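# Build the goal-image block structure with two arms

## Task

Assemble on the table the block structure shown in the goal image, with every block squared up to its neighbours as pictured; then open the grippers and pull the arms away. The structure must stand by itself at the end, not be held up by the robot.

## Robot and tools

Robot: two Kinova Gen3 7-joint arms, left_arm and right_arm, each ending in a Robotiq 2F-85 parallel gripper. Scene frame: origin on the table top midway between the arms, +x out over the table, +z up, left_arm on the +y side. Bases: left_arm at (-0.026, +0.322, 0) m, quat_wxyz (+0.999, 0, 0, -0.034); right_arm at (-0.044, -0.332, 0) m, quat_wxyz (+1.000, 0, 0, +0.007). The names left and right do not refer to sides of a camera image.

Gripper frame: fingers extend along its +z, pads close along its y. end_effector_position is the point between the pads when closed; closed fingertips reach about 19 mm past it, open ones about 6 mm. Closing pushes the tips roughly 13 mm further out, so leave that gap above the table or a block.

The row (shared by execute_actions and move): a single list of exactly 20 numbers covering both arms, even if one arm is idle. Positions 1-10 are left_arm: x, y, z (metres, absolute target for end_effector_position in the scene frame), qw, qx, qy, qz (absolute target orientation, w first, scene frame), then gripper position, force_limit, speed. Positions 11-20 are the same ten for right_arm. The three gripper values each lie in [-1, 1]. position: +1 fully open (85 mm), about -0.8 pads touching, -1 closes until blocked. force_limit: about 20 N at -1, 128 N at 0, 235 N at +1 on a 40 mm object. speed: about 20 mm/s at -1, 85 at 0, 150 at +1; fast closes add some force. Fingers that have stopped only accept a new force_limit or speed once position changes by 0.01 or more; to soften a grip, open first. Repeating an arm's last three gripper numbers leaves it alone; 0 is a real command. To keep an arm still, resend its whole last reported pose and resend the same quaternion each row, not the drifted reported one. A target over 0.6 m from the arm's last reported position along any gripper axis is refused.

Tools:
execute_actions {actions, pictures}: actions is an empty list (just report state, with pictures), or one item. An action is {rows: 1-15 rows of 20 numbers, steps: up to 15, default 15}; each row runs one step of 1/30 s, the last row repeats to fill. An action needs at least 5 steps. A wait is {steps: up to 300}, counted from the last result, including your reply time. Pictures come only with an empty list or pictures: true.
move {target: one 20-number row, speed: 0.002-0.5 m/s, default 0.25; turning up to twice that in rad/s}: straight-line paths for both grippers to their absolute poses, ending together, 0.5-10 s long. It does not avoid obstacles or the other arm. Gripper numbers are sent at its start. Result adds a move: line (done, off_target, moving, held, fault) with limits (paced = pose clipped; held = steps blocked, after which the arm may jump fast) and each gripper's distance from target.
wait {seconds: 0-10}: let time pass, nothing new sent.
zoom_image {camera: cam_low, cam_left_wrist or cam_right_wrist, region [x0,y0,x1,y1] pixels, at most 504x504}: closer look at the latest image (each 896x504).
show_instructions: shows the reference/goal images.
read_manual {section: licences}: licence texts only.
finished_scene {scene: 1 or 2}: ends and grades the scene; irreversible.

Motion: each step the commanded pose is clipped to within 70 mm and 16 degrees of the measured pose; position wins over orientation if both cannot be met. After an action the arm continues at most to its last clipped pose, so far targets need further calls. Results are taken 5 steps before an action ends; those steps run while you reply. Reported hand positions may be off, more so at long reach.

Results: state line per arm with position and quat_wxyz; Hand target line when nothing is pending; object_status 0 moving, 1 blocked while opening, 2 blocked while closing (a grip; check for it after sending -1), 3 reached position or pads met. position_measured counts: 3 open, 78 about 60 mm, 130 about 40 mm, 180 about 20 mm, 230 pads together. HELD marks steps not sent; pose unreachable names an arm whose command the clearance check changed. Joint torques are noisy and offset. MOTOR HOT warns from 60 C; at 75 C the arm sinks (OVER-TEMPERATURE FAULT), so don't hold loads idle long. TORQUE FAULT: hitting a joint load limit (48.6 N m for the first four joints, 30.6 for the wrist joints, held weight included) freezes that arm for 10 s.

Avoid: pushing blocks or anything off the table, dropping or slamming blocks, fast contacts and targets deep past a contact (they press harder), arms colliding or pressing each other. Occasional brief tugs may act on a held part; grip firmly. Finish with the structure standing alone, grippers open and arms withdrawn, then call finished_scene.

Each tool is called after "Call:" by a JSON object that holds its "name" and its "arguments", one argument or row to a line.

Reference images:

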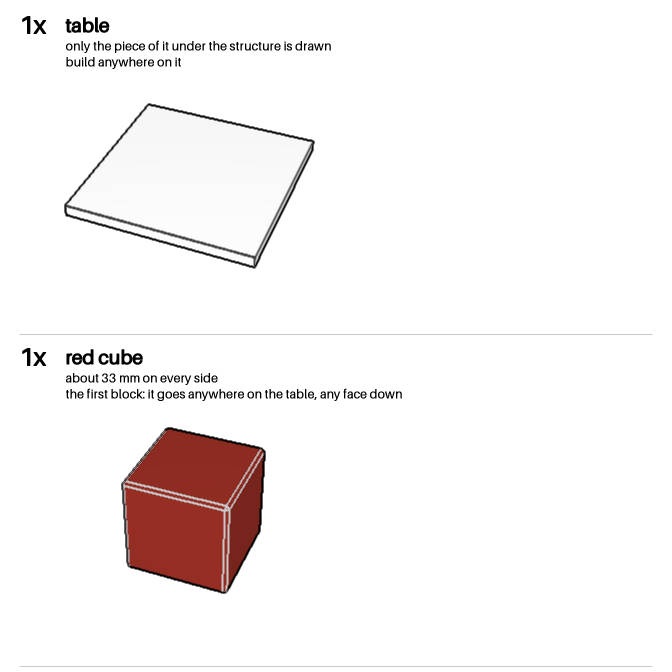

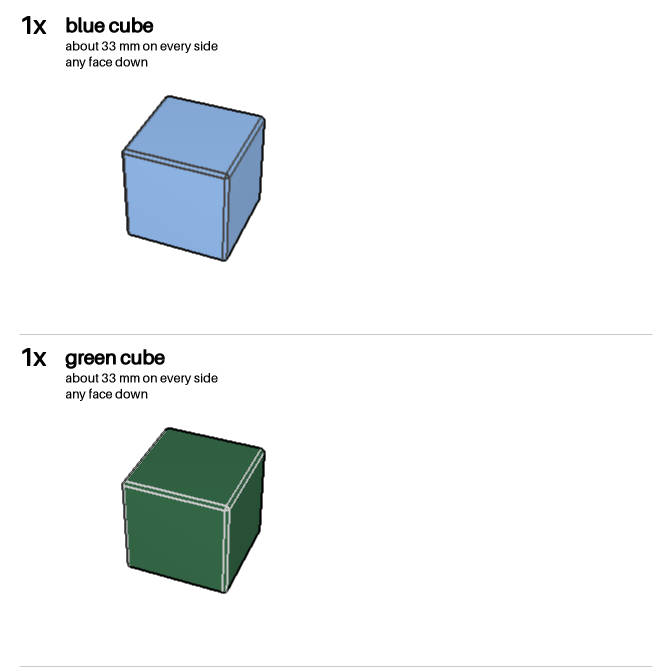

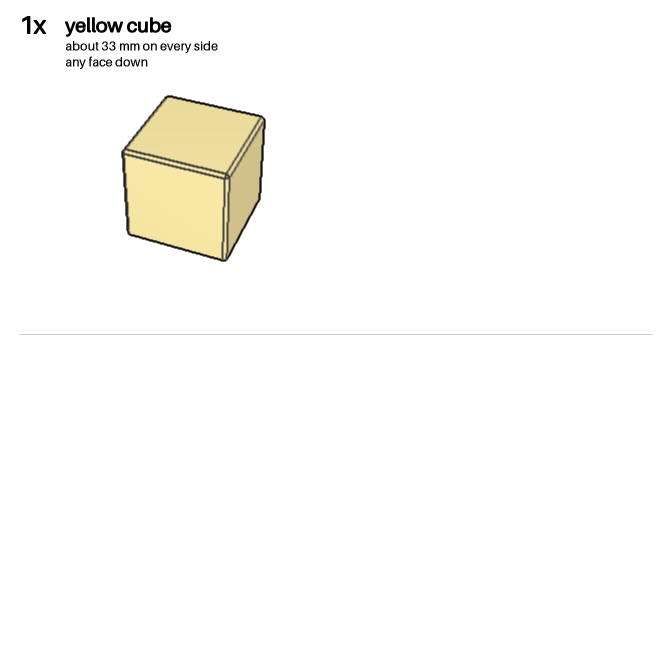

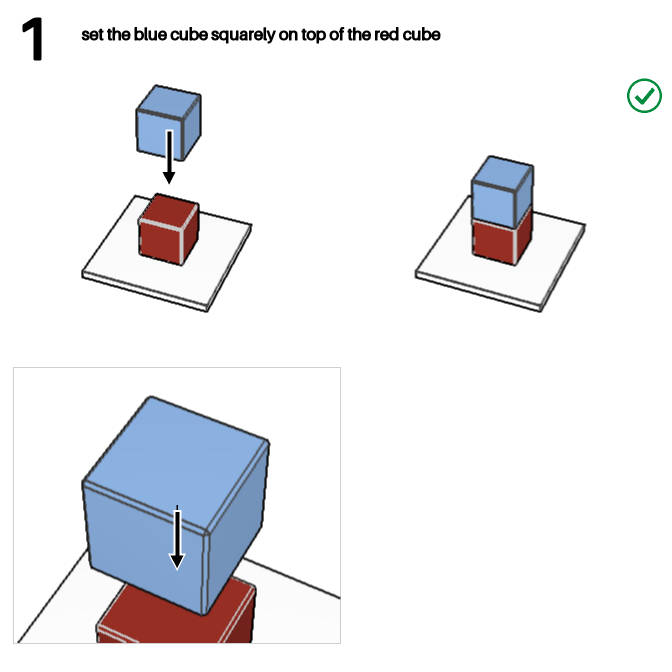

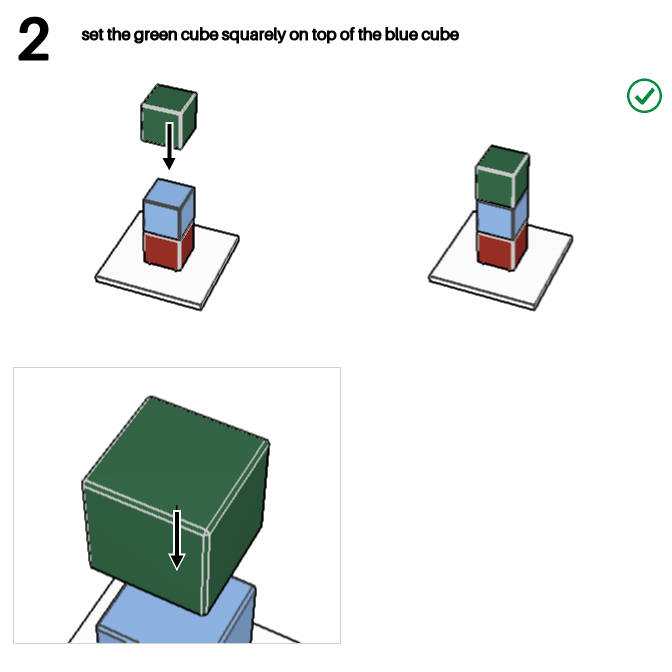

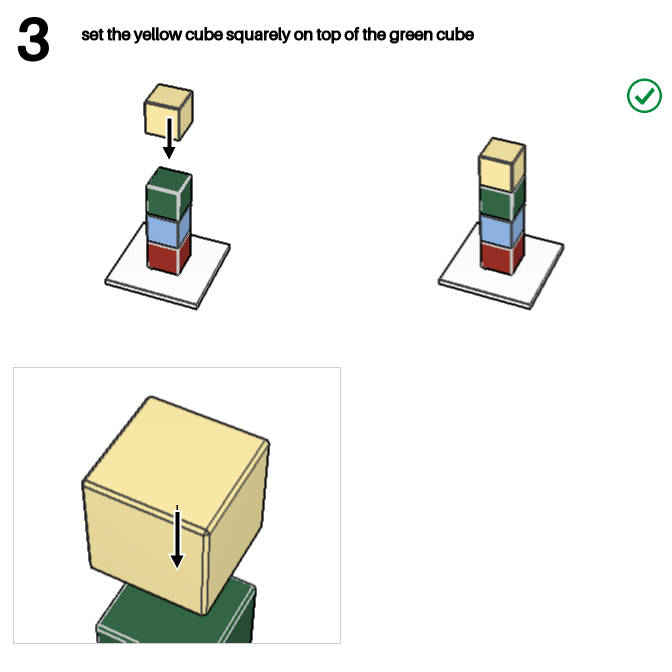

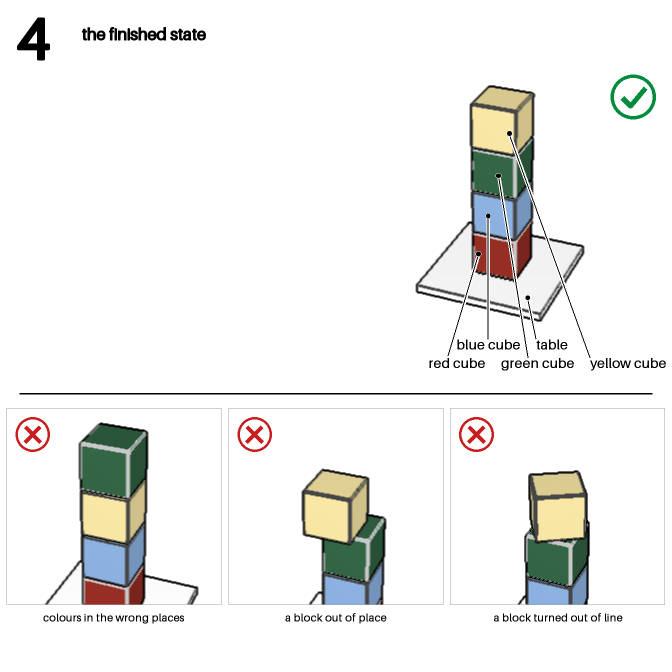

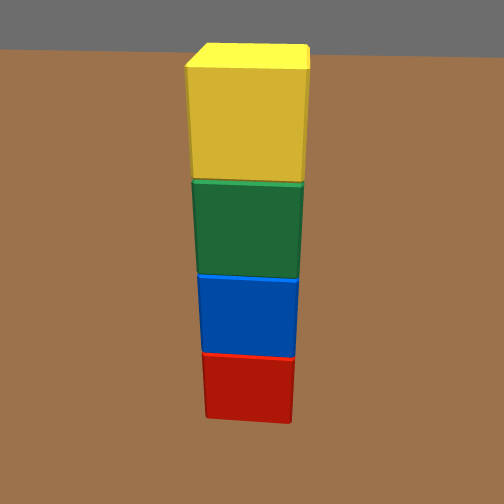

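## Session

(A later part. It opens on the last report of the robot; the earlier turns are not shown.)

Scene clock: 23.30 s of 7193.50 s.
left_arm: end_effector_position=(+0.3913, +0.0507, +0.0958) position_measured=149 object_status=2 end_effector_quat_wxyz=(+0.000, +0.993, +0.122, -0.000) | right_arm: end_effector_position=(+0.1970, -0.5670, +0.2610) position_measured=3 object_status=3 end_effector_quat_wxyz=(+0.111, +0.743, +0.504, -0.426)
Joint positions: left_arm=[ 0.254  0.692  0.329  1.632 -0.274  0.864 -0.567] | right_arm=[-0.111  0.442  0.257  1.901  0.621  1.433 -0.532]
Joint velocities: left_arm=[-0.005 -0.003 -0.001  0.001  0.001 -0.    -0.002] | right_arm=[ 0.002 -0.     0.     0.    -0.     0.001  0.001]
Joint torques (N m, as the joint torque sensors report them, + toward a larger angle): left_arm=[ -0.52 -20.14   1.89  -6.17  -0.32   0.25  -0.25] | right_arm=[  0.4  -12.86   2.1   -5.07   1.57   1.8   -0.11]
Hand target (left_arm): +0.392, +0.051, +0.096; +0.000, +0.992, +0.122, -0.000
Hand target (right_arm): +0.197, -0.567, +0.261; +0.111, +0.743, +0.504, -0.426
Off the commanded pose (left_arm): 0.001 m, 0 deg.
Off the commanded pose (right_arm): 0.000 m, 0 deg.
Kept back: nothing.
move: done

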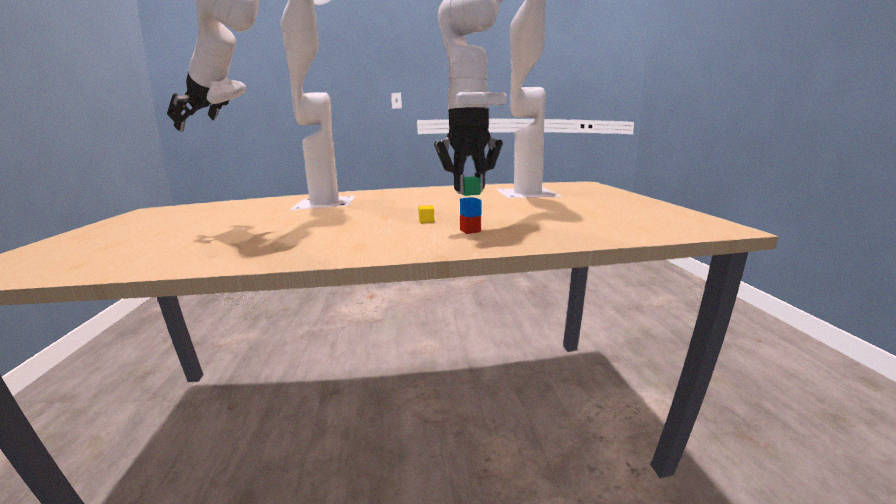

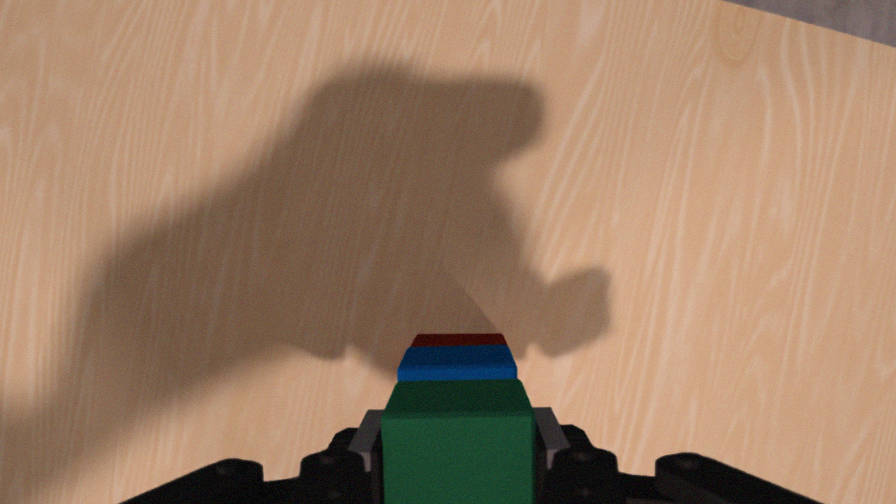

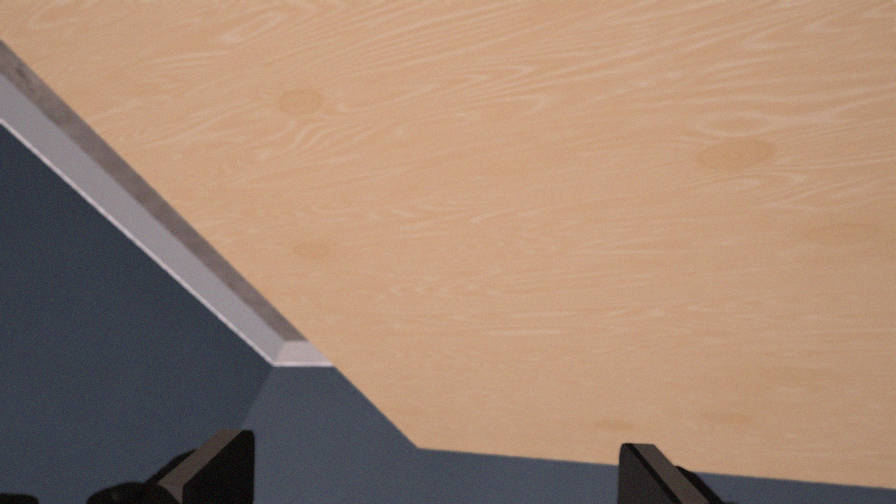

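Call:
{"name": "move", "arguments": {
  "target": [0.3925,0.0513,0.088,0,0.9925,0.122,0,-1,-0.5,0,0.197,-0.567,0.261,0.111,0.743,0.504,-0.426,1,0,0],
  "speed": 0.02
}}

Call:
{"name": "move", "arguments": {
  "target": [0.3925,0.0513,0.088,0,0.9925,0.122,0,0.4,-0.5,0,0.197,-0.567,0.261,0.111,0.743,0.504,-0.426,1,0,0]
}}

Call:
{"name": "move", "arguments": {
  "target": [0.34,0.038,0.1,0,0.9925,0.122,0,0.4,-0.5,0,0.197,-0.567,0.261,0.111,0.743,0.504,-0.426,1,0,0]
}}

Call:
{"name": "move", "arguments": {
  "target": [0.2925,-0.03,0.06,0,1,0,0,0.4,-0.5,0,0.197,-0.567,0.261,0.111,0.743,0.504,-0.426,1,0,0]
}}

Call:
{"name": "move", "arguments": {
  "target": [0.2925,-0.03,0.022,0,1,0,0,0.4,-0.5,0,0.197,-0.567,0.261,0.111,0.743,0.504,-0.426,1,0,0],
  "speed": 0.15
}}

Call:
{"name": "move", "arguments": {
  "target": [0.2925,-0.03,0.022,0,1,0,0,-1,-0.5,0,0.197,-0.567,0.261,0.111,0.743,0.504,-0.426,1,0,0]
}}

Call:
{"name": "move", "arguments": {
  "target": [0.31,-0.01,0.15,0,1,0,0,-1,-0.5,0,0.197,-0.567,0.261,0.111,0.743,0.504,-0.426,1,0,0]
}}

Call:
{"name": "move", "arguments": {
  "target": [0.3925,0.0513,0.129,0,0.9925,0.122,0,-1,-0.5,0,0.197,-0.567,0.261,0.111,0.743,0.504,-0.426,1,0,0],
  "speed": 0.2
}}

Call:
{"name": "move", "arguments": {
  "target": [0.3925,0.0513,0.121,0,0.9925,0.122,0,-1,-0.5,0,0.197,-0.567,0.261,0.111,0.743,0.504,-0.426,1,0,0],
  "speed": 0.02
}}

Call:
{"name": "move", "arguments": {
  "target": [0.3925,0.0513,0.121,0,0.9925,0.122,0,0.4,-0.5,0,0.197,-0.567,0.261,0.111,0.743,0.504,-0.426,1,0,0]
}}

Call:
{"name": "move", "arguments": {
  "target": [0.32,0.033,0.2,0,0.9925,0.122,0,0.4,-0.5,0,0.197,-0.567,0.261,0.111,0.743,0.504,-0.426,1,0,0]
}}

Scene clock: 24.40 s of 7193.50 s.
left_arm: end_effector_position=(+0.3925, +0.0513, +0.0881) position_measured=149 object_status=2 end_effector_quat_wxyz=(+0.000, +0.993, +0.122, +0.000) | right_arm: end_effector_position=(+0.1970, -0.5670, +0.2610) position_measured=3 object_status=3 end_effector_quat_wxyz=(+0.111, +0.743, +0.504, -0.426)
Joint positions: left_arm=[ 0.255  0.705  0.324  1.636 -0.279  0.846 -0.565] | right_arm=[-0.111  0.442  0.257  1.901  0.621  1.433 -0.532]
Joint velocities: left_arm=[ 0.     0.002 -0.001  0.    -0.001  0.    -0.   ] | right_arm=[ 0.002  0.     0.001 -0.    -0.     0.    -0.001]
Joint torques (N m, as the joint torque sensors report them, + toward a larger angle): left_arm=[ -0.39 -20.22   1.81  -5.99  -0.45   0.24  -0.02] | right_arm=[  0.3  -12.89   2.41  -5.14   1.49   1.83  -0.08]
Hand target (left_arm): +0.393, +0.051, +0.088; -0.000, +0.993, +0.122, +0.000
Hand target (right_arm): +0.197, -0.567, +0.261; +0.111, +0.743, +0.504, -0.426
Off the commanded pose (left_arm): 0.000 m, 0 deg.
Off the commanded pose (right_arm): 0.000 m, 0 deg.
Kept back: nothing.
move: done

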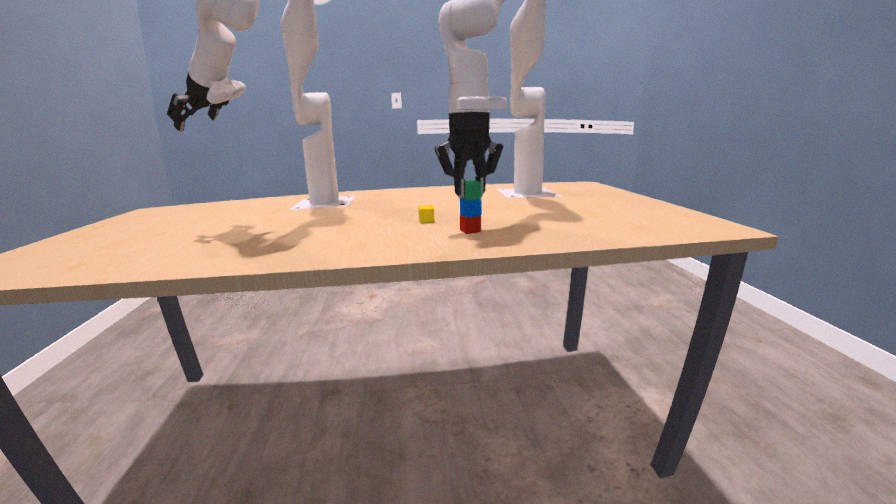

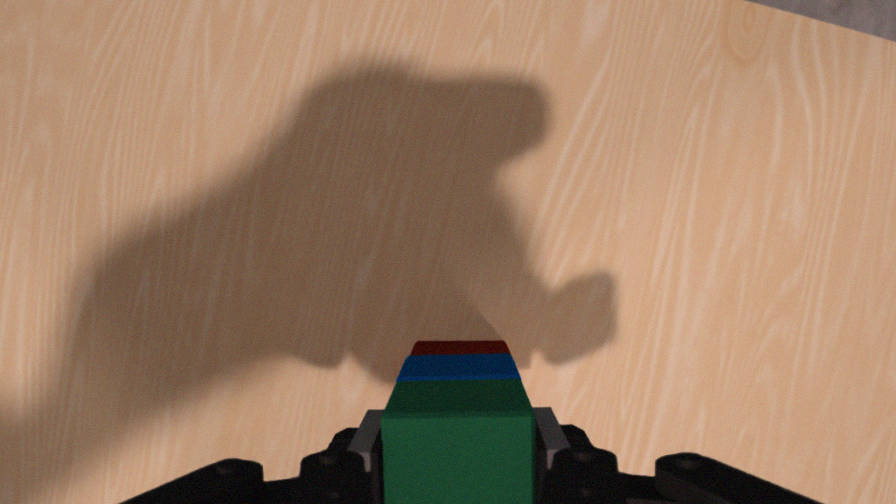

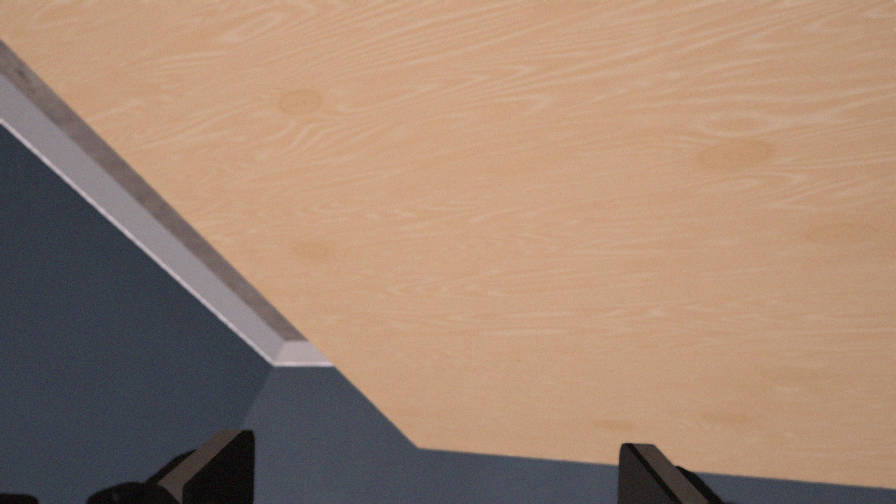

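Scene clock: 25.10 s of 7193.50 s.
left_arm: end_effector_position=(+0.3925, +0.0513, +0.0880) position_measured=78 object_status=0 end_effector_quat_wxyz=(+0.000, +0.993, +0.122, +0.000) | right_arm: end_effector_position=(+0.1970, -0.5670, +0.2610) position_measured=3 object_status=3 end_effector_quat_wxyz=(+0.111, +0.743, +0.504, -0.426)
Joint positions: left_arm=[ 0.255  0.706  0.324  1.636 -0.279  0.846 -0.565] | right_arm=[-0.111  0.442  0.257  1.901  0.621  1.433 -0.532]
Joint velocities: left_arm=[-0.     0.002 -0.001  0.     0.001  0.    -0.   ] | right_arm=[ 0.001  0.     0.     0.     0.001  0.001 -0.   ]
Joint torques (N m, as the joint torque sensors report them, + toward a larger angle): left_arm=[ -0.43 -19.98   1.86  -6.01  -0.34   0.24  -0.03] | right_arm=[  0.38 -13.01   2.15  -5.09   1.63   1.79  -0.07]
Hand target (left_arm): +0.393, +0.051, +0.088; -0.000, +0.993, +0.122, +0.000
Hand target (right_arm): +0.197, -0.567, +0.261; +0.111, +0.743, +0.504, -0.426
Off the commanded pose (left_arm): 0.000 m, 0 deg.
Off the commanded pose (right_arm): 0.000 m, 0 deg.
Kept back: nothing.
move: done

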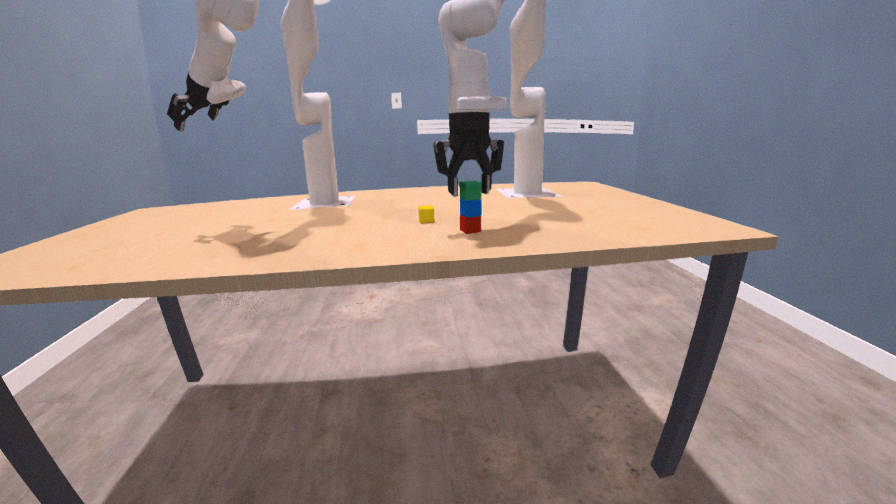

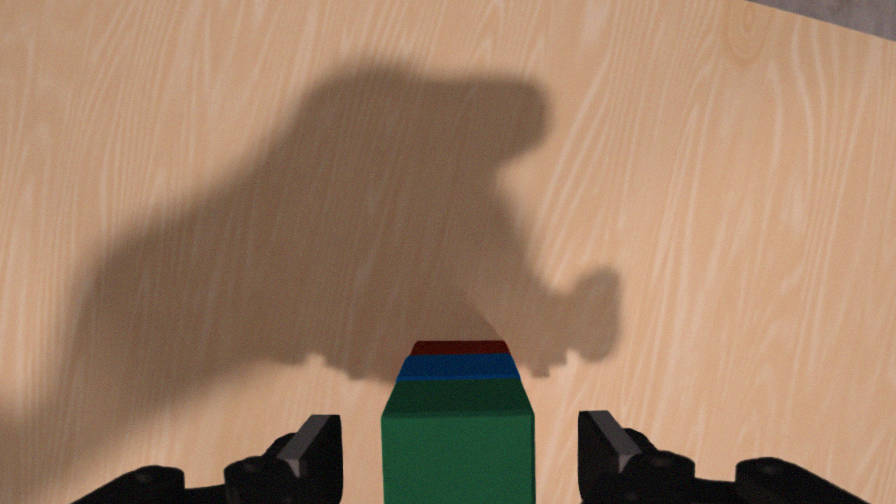

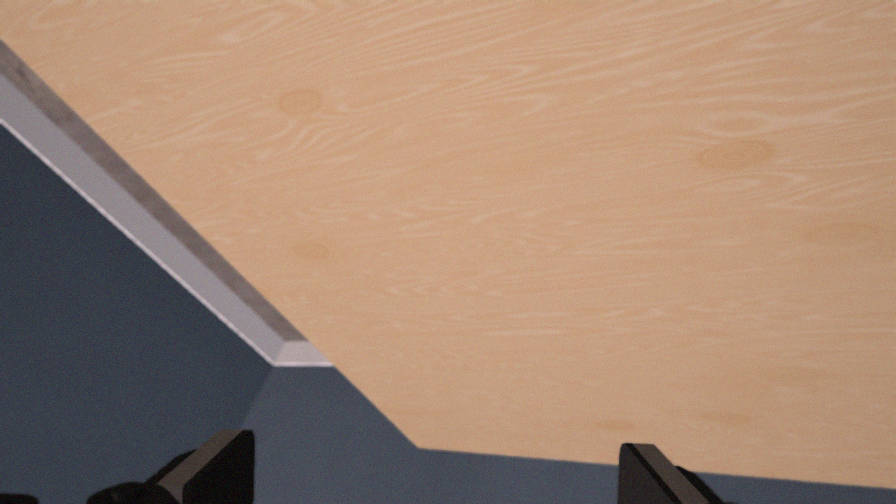

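Scene clock: 25.83 s of 7193.50 s.
left_arm: end_effector_position=(+0.3401, +0.0382, +0.0997) position_measured=78 object_status=3 end_effector_quat_wxyz=(-0.000, +0.992, +0.122, -0.000) | right_arm: end_effector_position=(+0.1970, -0.5670, +0.2610) position_measured=3 object_status=3 end_effector_quat_wxyz=(+0.111, +0.743, +0.504, -0.426)
Joint positions: left_arm=[ 0.32   0.625  0.331  1.754 -0.266  0.808 -0.48 ] | right_arm=[-0.111  0.442  0.257  1.901  0.621  1.433 -0.532]
Joint velocities: left_arm=[ 0.002 -0.006  0.004  0.001 -0.002 -0.     0.001] | right_arm=[ 0.     0.    -0.001  0.     0.003 -0.001 -0.   ]
Joint torques (N m, as the joint torque sensors report them, + toward a larger angle): left_arm=[ -0.67 -18.73   1.18  -6.02  -0.57   0.22  -0.09] | right_arm=[  0.16 -12.92   2.01  -5.32   1.52   1.9    0.02]
Hand target (left_arm): +0.340, +0.038, +0.100; -0.000, +0.993, +0.122, +0.000
Hand target (right_arm): +0.197, -0.567, +0.261; +0.111, +0.743, +0.504, -0.426
Off the commanded pose (left_arm): 0.000 m, 0 deg.
Off the commanded pose (right_arm): 0.000 m, 0 deg.
Kept back: nothing.
move: done

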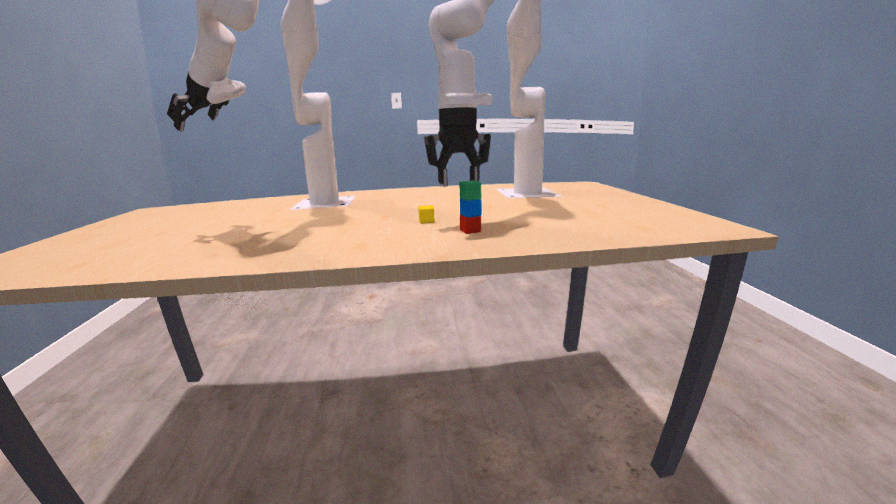

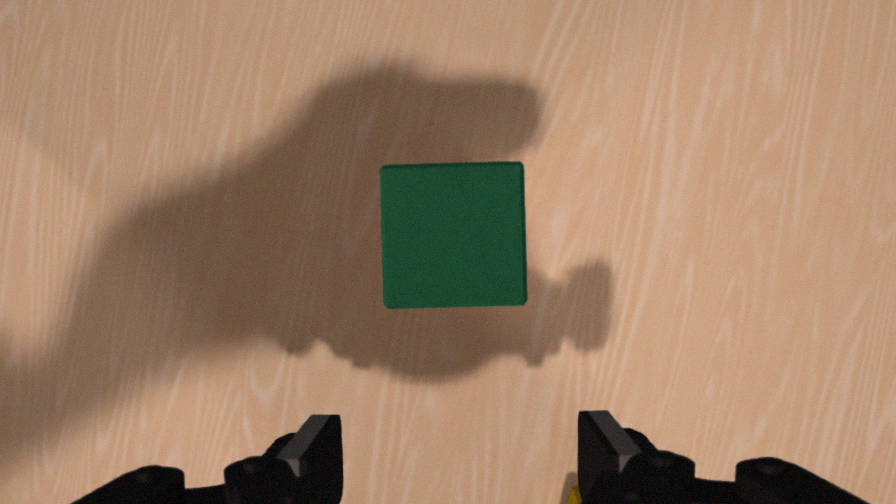

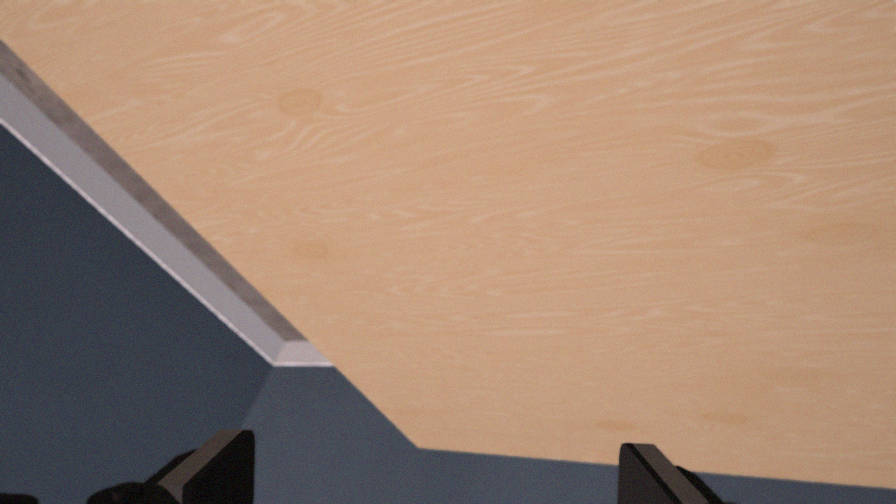

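Scene clock: 26.67 s of 7193.50 s.
left_arm: end_effector_position=(+0.2934, -0.0296, +0.0603) position_measured=78 object_status=3 end_effector_quat_wxyz=(-0.000, +1.000, +0.000, +0.000) | right_arm: end_effector_position=(+0.1970, -0.5670, +0.2610) position_measured=3 object_status=3 end_effector_quat_wxyz=(+0.111, +0.743, +0.504, -0.426)
Joint positions: left_arm=[ 0.483  0.721  0.359  1.745 -0.352  0.739 -0.479] | right_arm=[-0.111  0.442  0.257  1.901  0.621  1.433 -0.532]
Joint velocities: left_arm=[ 0.008  0.006  0.005 -0.001 -0.002  0.001  0.003] | right_arm=[-0.002 -0.     0.001 -0.    -0.001  0.001 -0.   ]
Joint torques (N m, as the joint torque sensors report them, + toward a larger angle): left_arm=[ -0.31 -19.29   2.27  -5.39  -0.38   0.16   0.02] | right_arm=[  0.35 -12.81   2.36  -5.21   1.62   1.82  -0.03]
Hand target (left_arm): +0.293, -0.030, +0.060; -0.000, +1.000, -0.000, +0.000
Hand target (right_arm): +0.197, -0.567, +0.261; +0.111, +0.743, +0.504, -0.426
Off the commanded pose (left_arm): 0.001 m, 0 deg.
Off the commanded pose (right_arm): 0.000 m, 0 deg.
Kept back: nothing.
move: done

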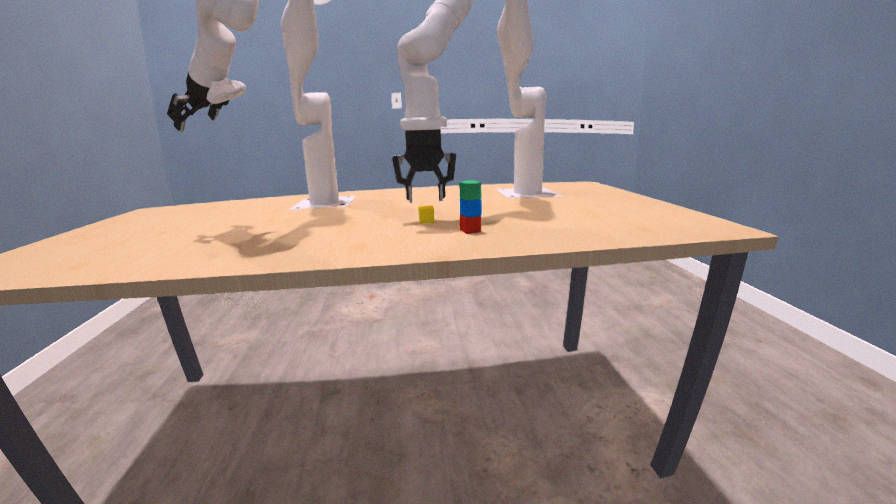

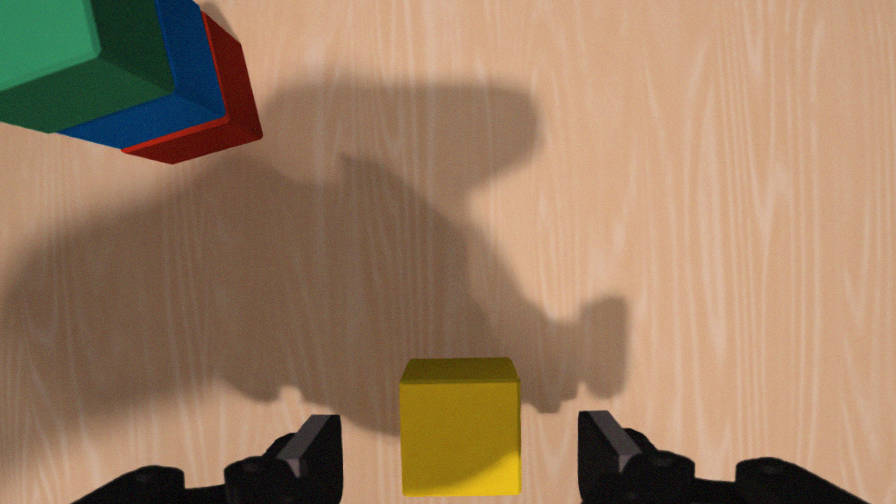

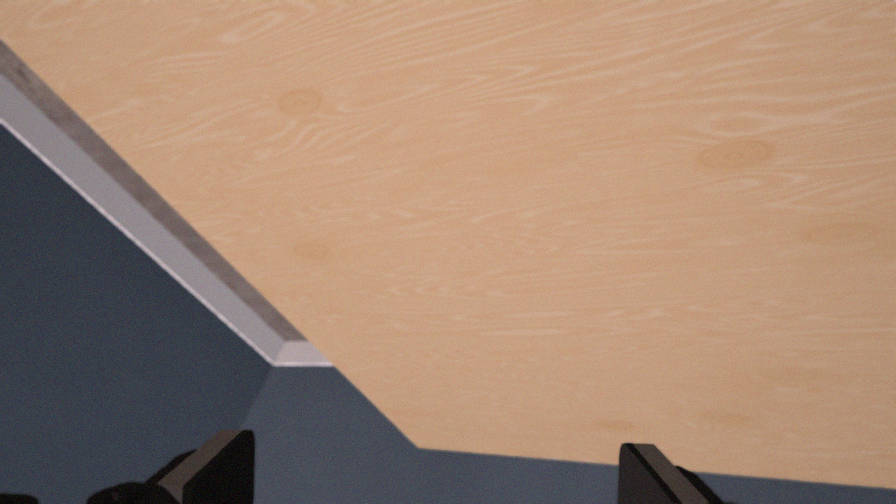

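Scene clock: 27.37 s of 7193.50 s.
left_arm: end_effector_position=(+0.2928, -0.0299, +0.0223) position_measured=78 object_status=3 end_effector_quat_wxyz=(+0.000, +1.000, +0.000, +0.000) | right_arm: end_effector_position=(+0.1970, -0.5670, +0.2610) position_measured=3 object_status=3 end_effector_quat_wxyz=(+0.111, +0.743, +0.504, -0.426)
Joint positions: left_arm=[ 0.507  0.79   0.324  1.765 -0.384  0.649 -0.453] | right_arm=[-0.111  0.442  0.257  1.901  0.621  1.433 -0.532]
Joint velocities: left_arm=[ 0.003  0.004  0.     0.    -0.     0.     0.001] | right_arm=[ 0.001  0.     0.     0.     0.    -0.     0.003]
Joint torques (N m, as the joint torque sensors report them, + toward a larger angle): left_arm=[ -0.69 -20.14   2.12  -4.52  -0.43   0.25  -0.07] | right_arm=[  0.25 -13.01   2.19  -5.34   1.67   1.78  -0.04]
Hand target (left_arm): +0.293, -0.030, +0.022; -0.000, +1.000, +0.000, +0.000
Hand target (right_arm): +0.197, -0.567, +0.261; +0.111, +0.743, +0.504, -0.426
Off the commanded pose (left_arm): 0.000 m, 0 deg.
Off the commanded pose (right_arm): 0.000 m, 0 deg.
Kept back: nothing.
move: done

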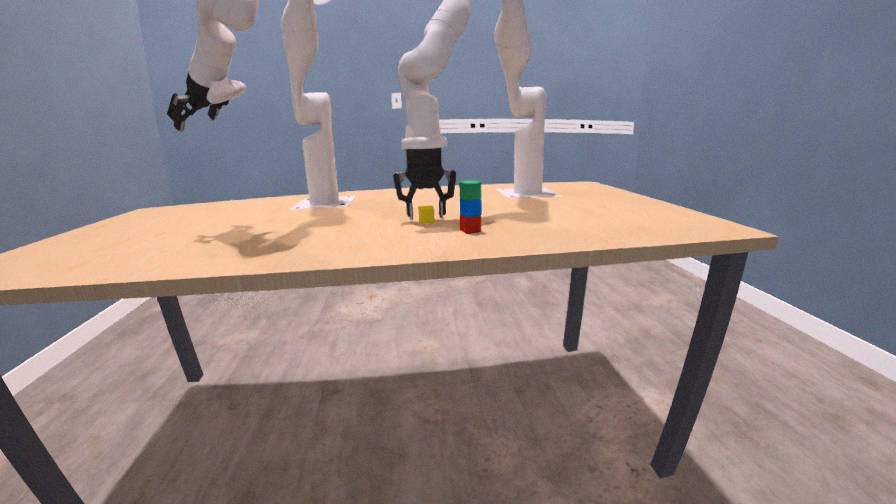

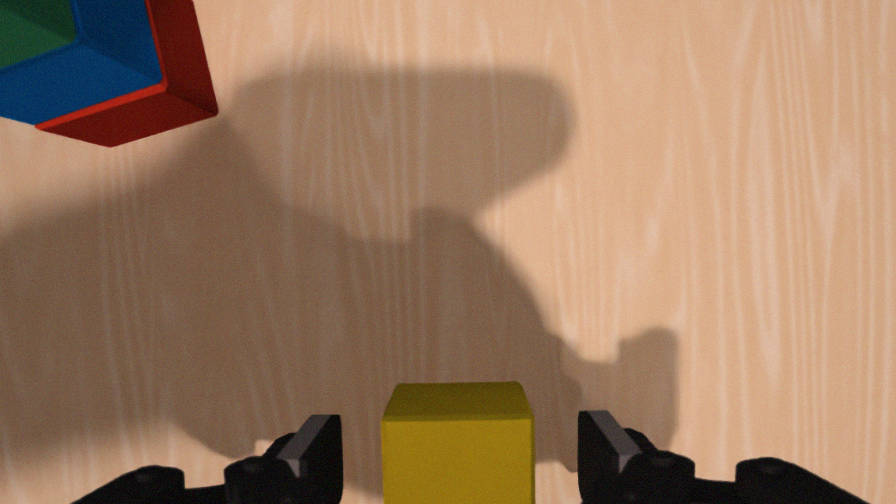

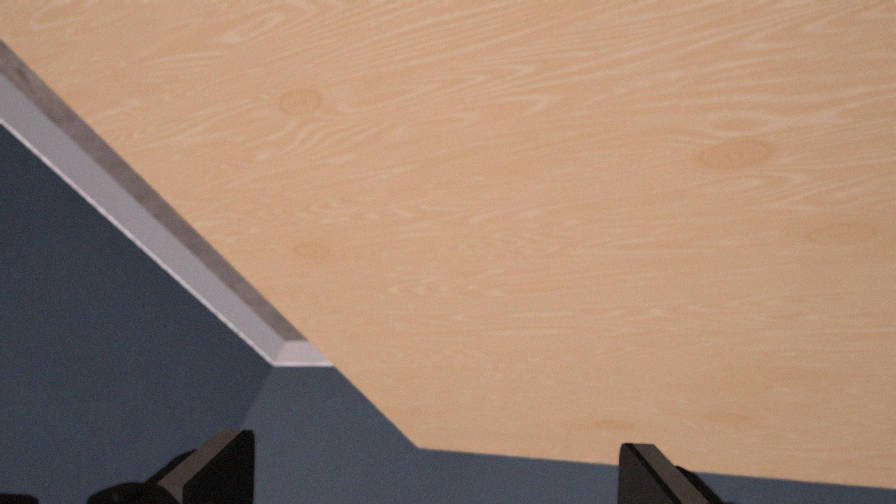

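Scene clock: 28.07 s of 7193.50 s.
left_arm: end_effector_position=(+0.2926, -0.0301, +0.0222) position_measured=149 object_status=2 end_effector_quat_wxyz=(+0.000, +1.000, +0.000, +0.000) | right_arm: end_effector_position=(+0.1970, -0.5670, +0.2610) position_measured=3 object_status=3 end_effector_quat_wxyz=(+0.111, +0.743, +0.504, -0.426)
Joint positions: left_arm=[ 0.507  0.79   0.324  1.765 -0.384  0.649 -0.453] | right_arm=[-0.111  0.442  0.257  1.901  0.621  1.433 -0.532]
Joint velocities: left_arm=[ 0.    -0.     0.     0.    -0.     0.    -0.001] | right_arm=[-0.002  0.     0.     0.001 -0.    -0.     0.   ]
Joint torques (N m, as the joint torque sensors report them, + toward a larger angle): left_arm=[ -0.52 -19.72   2.05  -4.61  -0.47   0.22   0.  ] | right_arm=[  0.04 -13.09   2.25  -5.21   1.64   1.84  -0.07]
Hand target (left_arm): +0.293, -0.030, +0.022; -0.000, +1.000, -0.000, +0.000
Hand target (right_arm): +0.197, -0.567, +0.261; +0.111, +0.743, +0.504, -0.426
Off the commanded pose (left_arm): 0.000 m, 0 deg.
Off the commanded pose (right_arm): 0.000 m, 0 deg.
Kept back: nothing.
move: done

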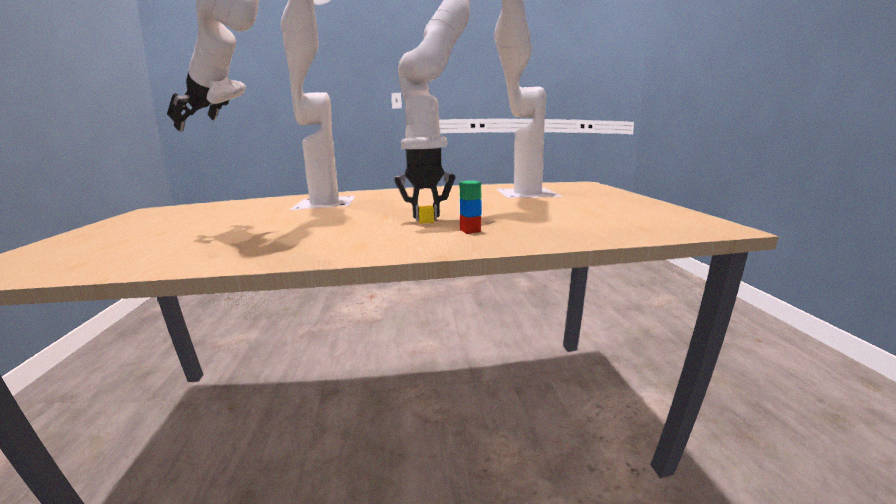

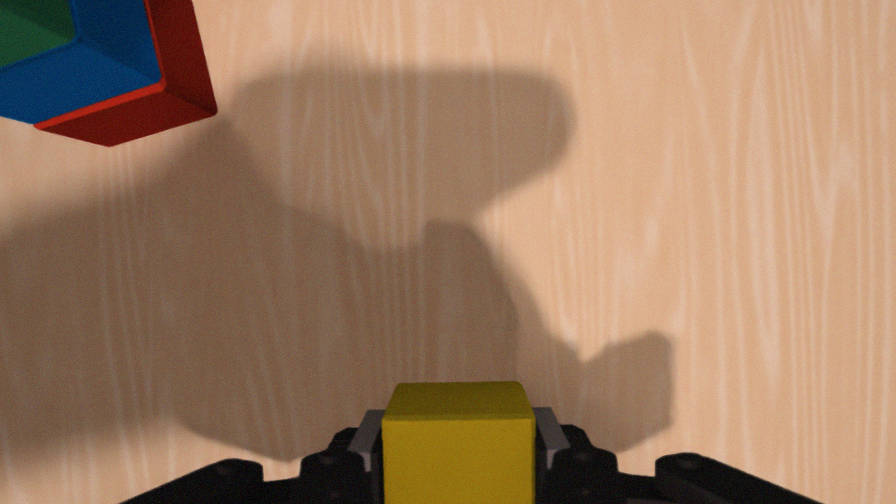

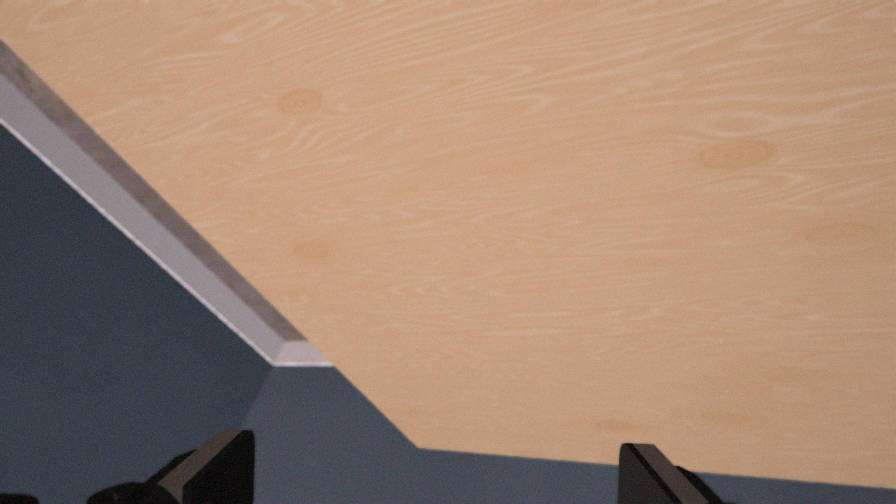

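Scene clock: 29.03 s of 7193.50 s.
left_arm: end_effector_position=(+0.3096, -0.0103, +0.1497) position_measured=149 object_status=2 end_effector_quat_wxyz=(+0.000, +1.000, -0.000, -0.000) | right_arm: end_effector_position=(+0.1970, -0.5670, +0.2610) position_measured=3 object_status=3 end_effector_quat_wxyz=(+0.111, +0.743, +0.504, -0.426)
Joint positions: left_arm=[ 0.384  0.574  0.423  1.667 -0.274  0.961 -0.598] | right_arm=[-0.111  0.442  0.257  1.901  0.621  1.433 -0.532]
Joint velocities: left_arm=[-0.002 -0.003 -0.002  0.     0.002 -0.    -0.001] | right_arm=[ 0.     0.     0.001 -0.001  0.001  0.     0.   ]
Joint torques (N m, as the joint torque sensors report them, + toward a larger angle): left_arm=[ -0.53 -17.97   2.02  -6.69  -0.4    0.22  -0.09] | right_arm=[  0.32 -12.92   2.25  -5.14   1.62   1.88  -0.08]
Hand target (left_arm): +0.310, -0.010, +0.150; +0.000, +1.000, -0.000, -0.000
Hand target (right_arm): +0.197, -0.567, +0.261; +0.111, +0.743, +0.504, -0.426
Off the commanded pose (left_arm): 0.001 m, 0 deg.
Off the commanded pose (right_arm): 0.000 m, 0 deg.
Kept back: nothing.
move: done

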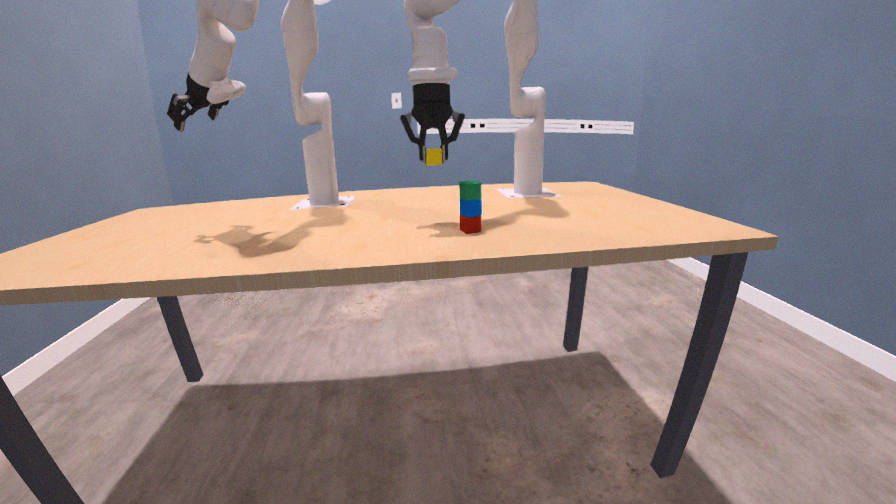

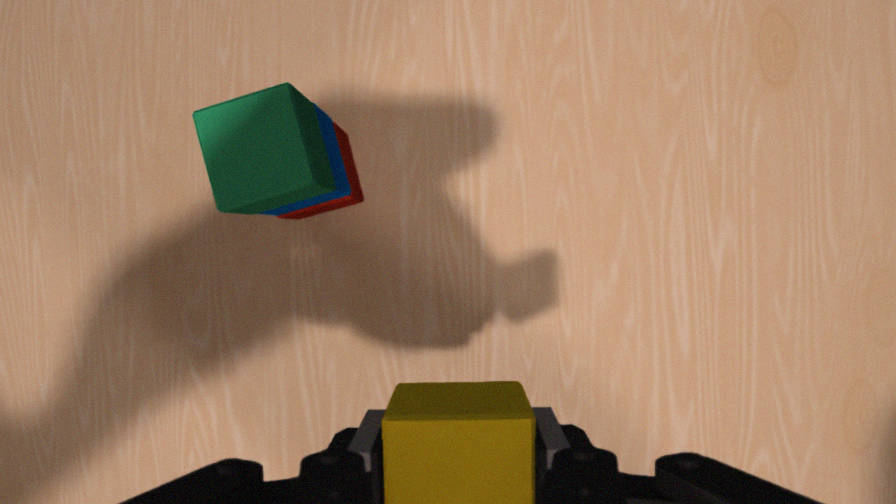

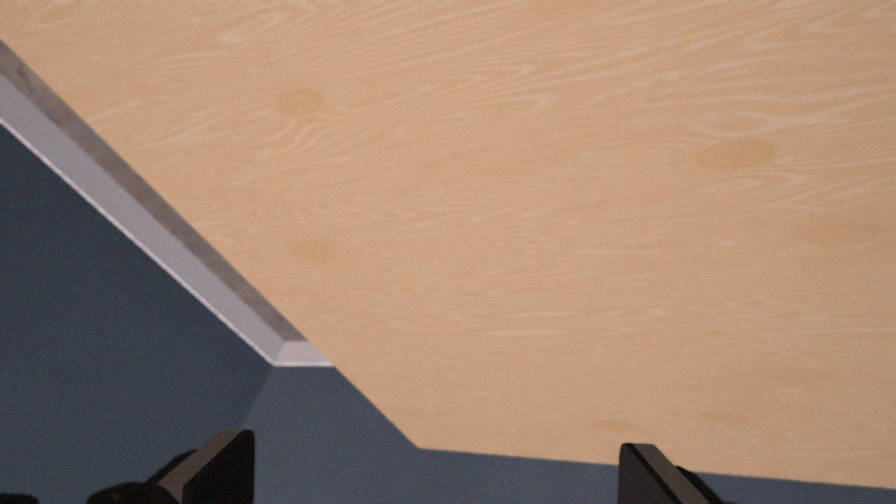

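Scene clock: 29.97 s of 7193.50 s.
left_arm: end_effector_position=(+0.3921, +0.0510, +0.1292) position_measured=149 object_status=2 end_effector_quat_wxyz=(+0.000, +0.993, +0.122, +0.000) | right_arm: end_effector_position=(+0.1970, -0.5670, +0.2610) position_measured=3 object_status=3 end_effector_quat_wxyz=(+0.111, +0.743, +0.504, -0.426)
Joint positions: left_arm=[ 0.245  0.642  0.341  1.596 -0.249  0.946 -0.59 ] | right_arm=[-0.111  0.442  0.257  1.901  0.621  1.433 -0.532]
Joint velocities: left_arm=[-0.002  0.003 -0.002 -0.001  0.002  0.    -0.002] | right_arm=[ 0.001  0.    -0.     0.001 -0.    -0.001 -0.002]
Joint torques (N m, as the joint torque sensors report them, + toward a larger angle): left_arm=[ -0.38 -19.87   1.84  -6.47  -0.35   0.33  -0.06] | right_arm=[  0.24 -12.95   2.25  -5.08   1.59   1.81  -0.08]
Hand target (left_arm): +0.392, +0.051, +0.129; +0.000, +0.993, +0.122, -0.000
Hand target (right_arm): +0.197, -0.567, +0.261; +0.111, +0.743, +0.504, -0.426
Off the commanded pose (left_arm): 0.000 m, 0 deg.
Off the commanded pose (right_arm): 0.000 m, 0 deg.
Kept back: nothing.
move: done

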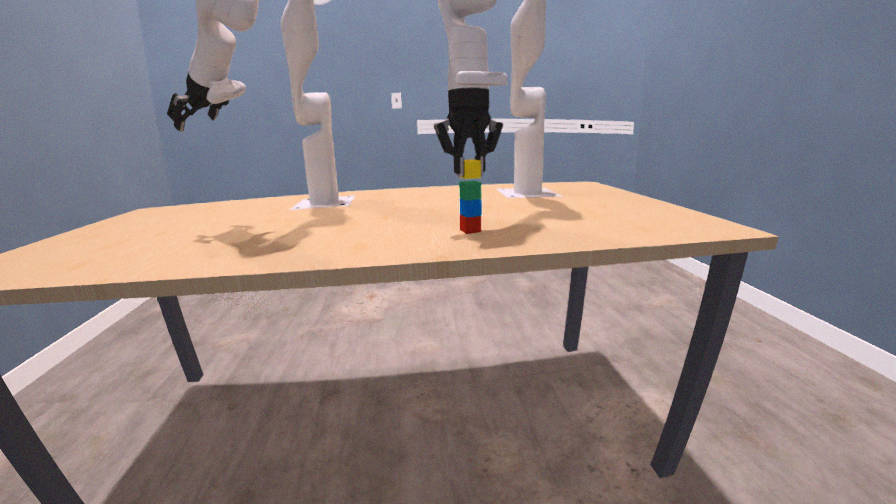

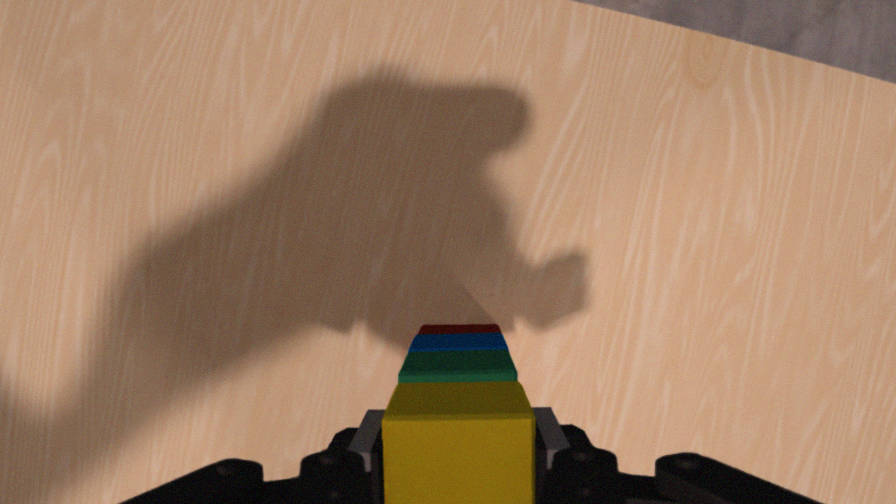

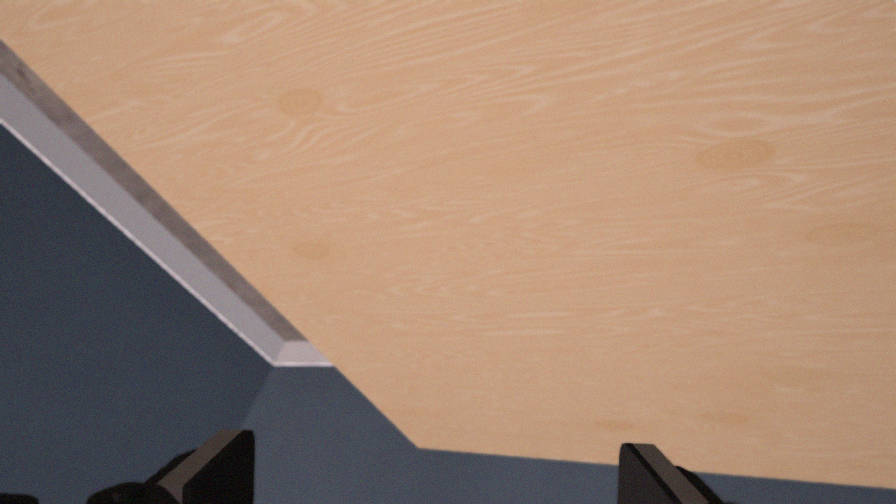

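Scene clock: 30.67 s of 7193.50 s.
left_arm: end_effector_position=(+0.3926, +0.0513, +0.1212) position_measured=149 object_status=2 end_effector_quat_wxyz=(+0.000, +0.993, +0.122, +0.000) | right_arm: end_effector_position=(+0.1970, -0.5670, +0.2610) position_measured=3 object_status=3 end_effector_quat_wxyz=(+0.111, +0.743, +0.504, -0.426)
Joint positions: left_arm=[ 0.247  0.654  0.336  1.604 -0.254  0.926 -0.586] | right_arm=[-0.111  0.442  0.257  1.901  0.621  1.433 -0.532]
Joint velocities: left_arm=[ 0.     0.001  0.    -0.001  0.001  0.     0.   ] | right_arm=[-0.    -0.     0.001  0.    -0.     0.001  0.   ]
Joint torques (N m, as the joint torque sensors report them, + toward a larger angle): left_arm=[ -0.4  -19.59   1.75  -6.43  -0.46   0.12  -0.02] | right_arm=[  0.22 -12.81   2.02  -5.12   1.58   1.85   0.01]
Hand target (left_arm): +0.393, +0.051, +0.121; -0.000, +0.993, +0.122, +0.000
Hand target (right_arm): +0.197, -0.567, +0.261; +0.111, +0.743, +0.504, -0.426
Off the commanded pose (left_arm): 0.000 m, 0 deg.
Off the commanded pose (right_arm): 0.000 m, 0 deg.
Kept back: nothing.
move: done

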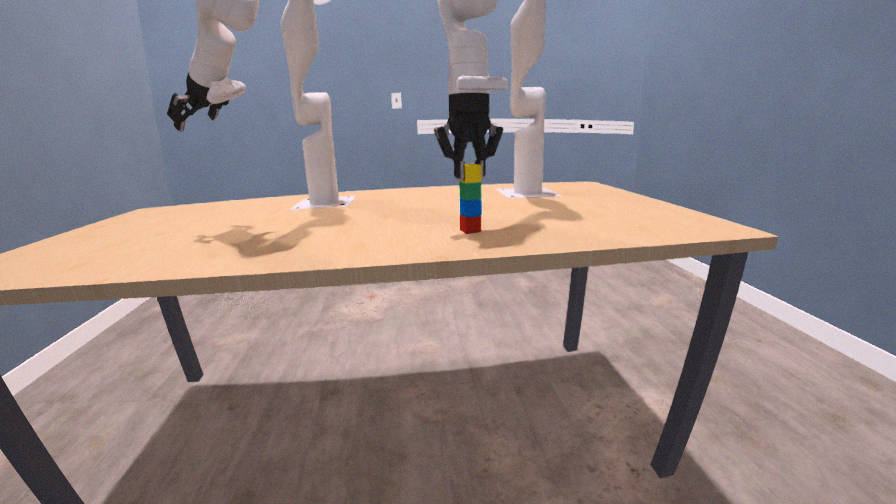

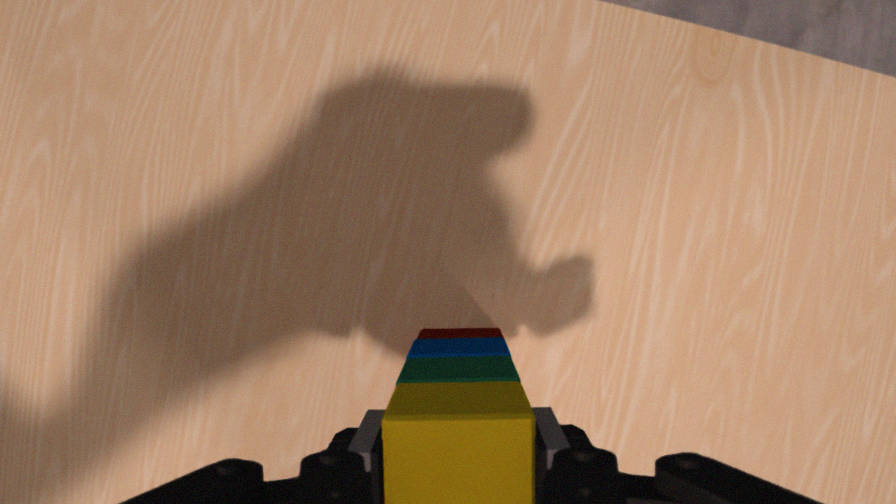

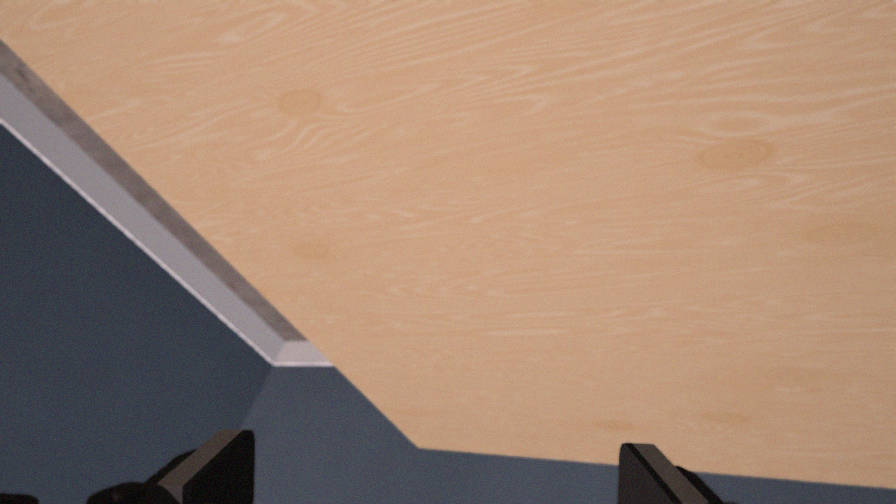

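Scene clock: 31.37 s of 7193.50 s.
left_arm: end_effector_position=(+0.3925, +0.0513, +0.1210) position_measured=78 object_status=0 end_effector_quat_wxyz=(+0.000, +0.993, +0.122, +0.000) | right_arm: end_effector_position=(+0.1970, -0.5670, +0.2610) position_measured=3 object_status=3 end_effector_quat_wxyz=(+0.111, +0.743, +0.504, -0.426)
Joint positions: left_arm=[ 0.247  0.655  0.336  1.604 -0.254  0.926 -0.586] | right_arm=[-0.111  0.442  0.257  1.901  0.621  1.433 -0.532]
Joint velocities: left_arm=[-0.    -0.     0.001 -0.    -0.002 -0.     0.   ] | right_arm=[-0.001  0.    -0.001 -0.001 -0.002 -0.    -0.002]
Joint torques (N m, as the joint torque sensors report them, + toward a larger angle): left_arm=[ -0.48 -19.72   1.75  -6.39  -0.36   0.22  -0.07] | right_arm=[  0.32 -12.87   2.25  -5.21   1.67   1.92  -0.06]
Hand target (left_arm): +0.393, +0.051, +0.121; -0.000, +0.993, +0.122, +0.000
Hand target (right_arm): +0.197, -0.567, +0.261; +0.111, +0.743, +0.504, -0.426
Off the commanded pose (left_arm): 0.000 m, 0 deg.
Off the commanded pose (right_arm): 0.000 m, 0 deg.
Kept back: nothing.
move: done

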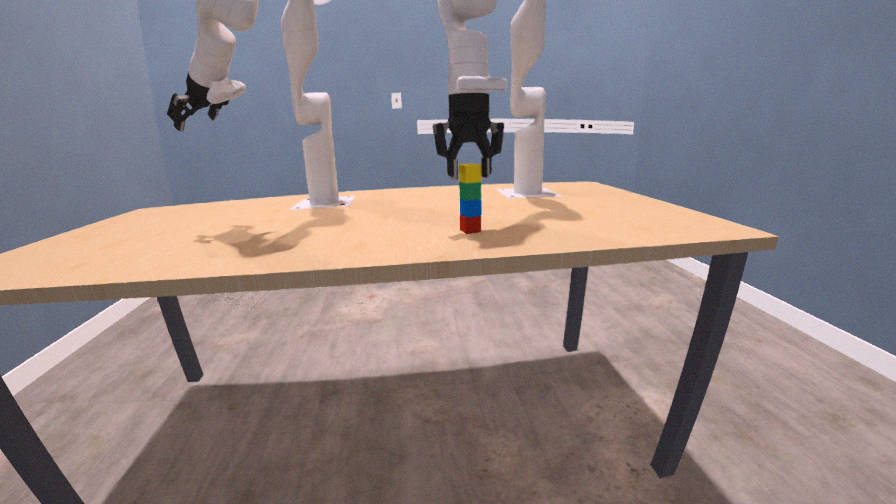

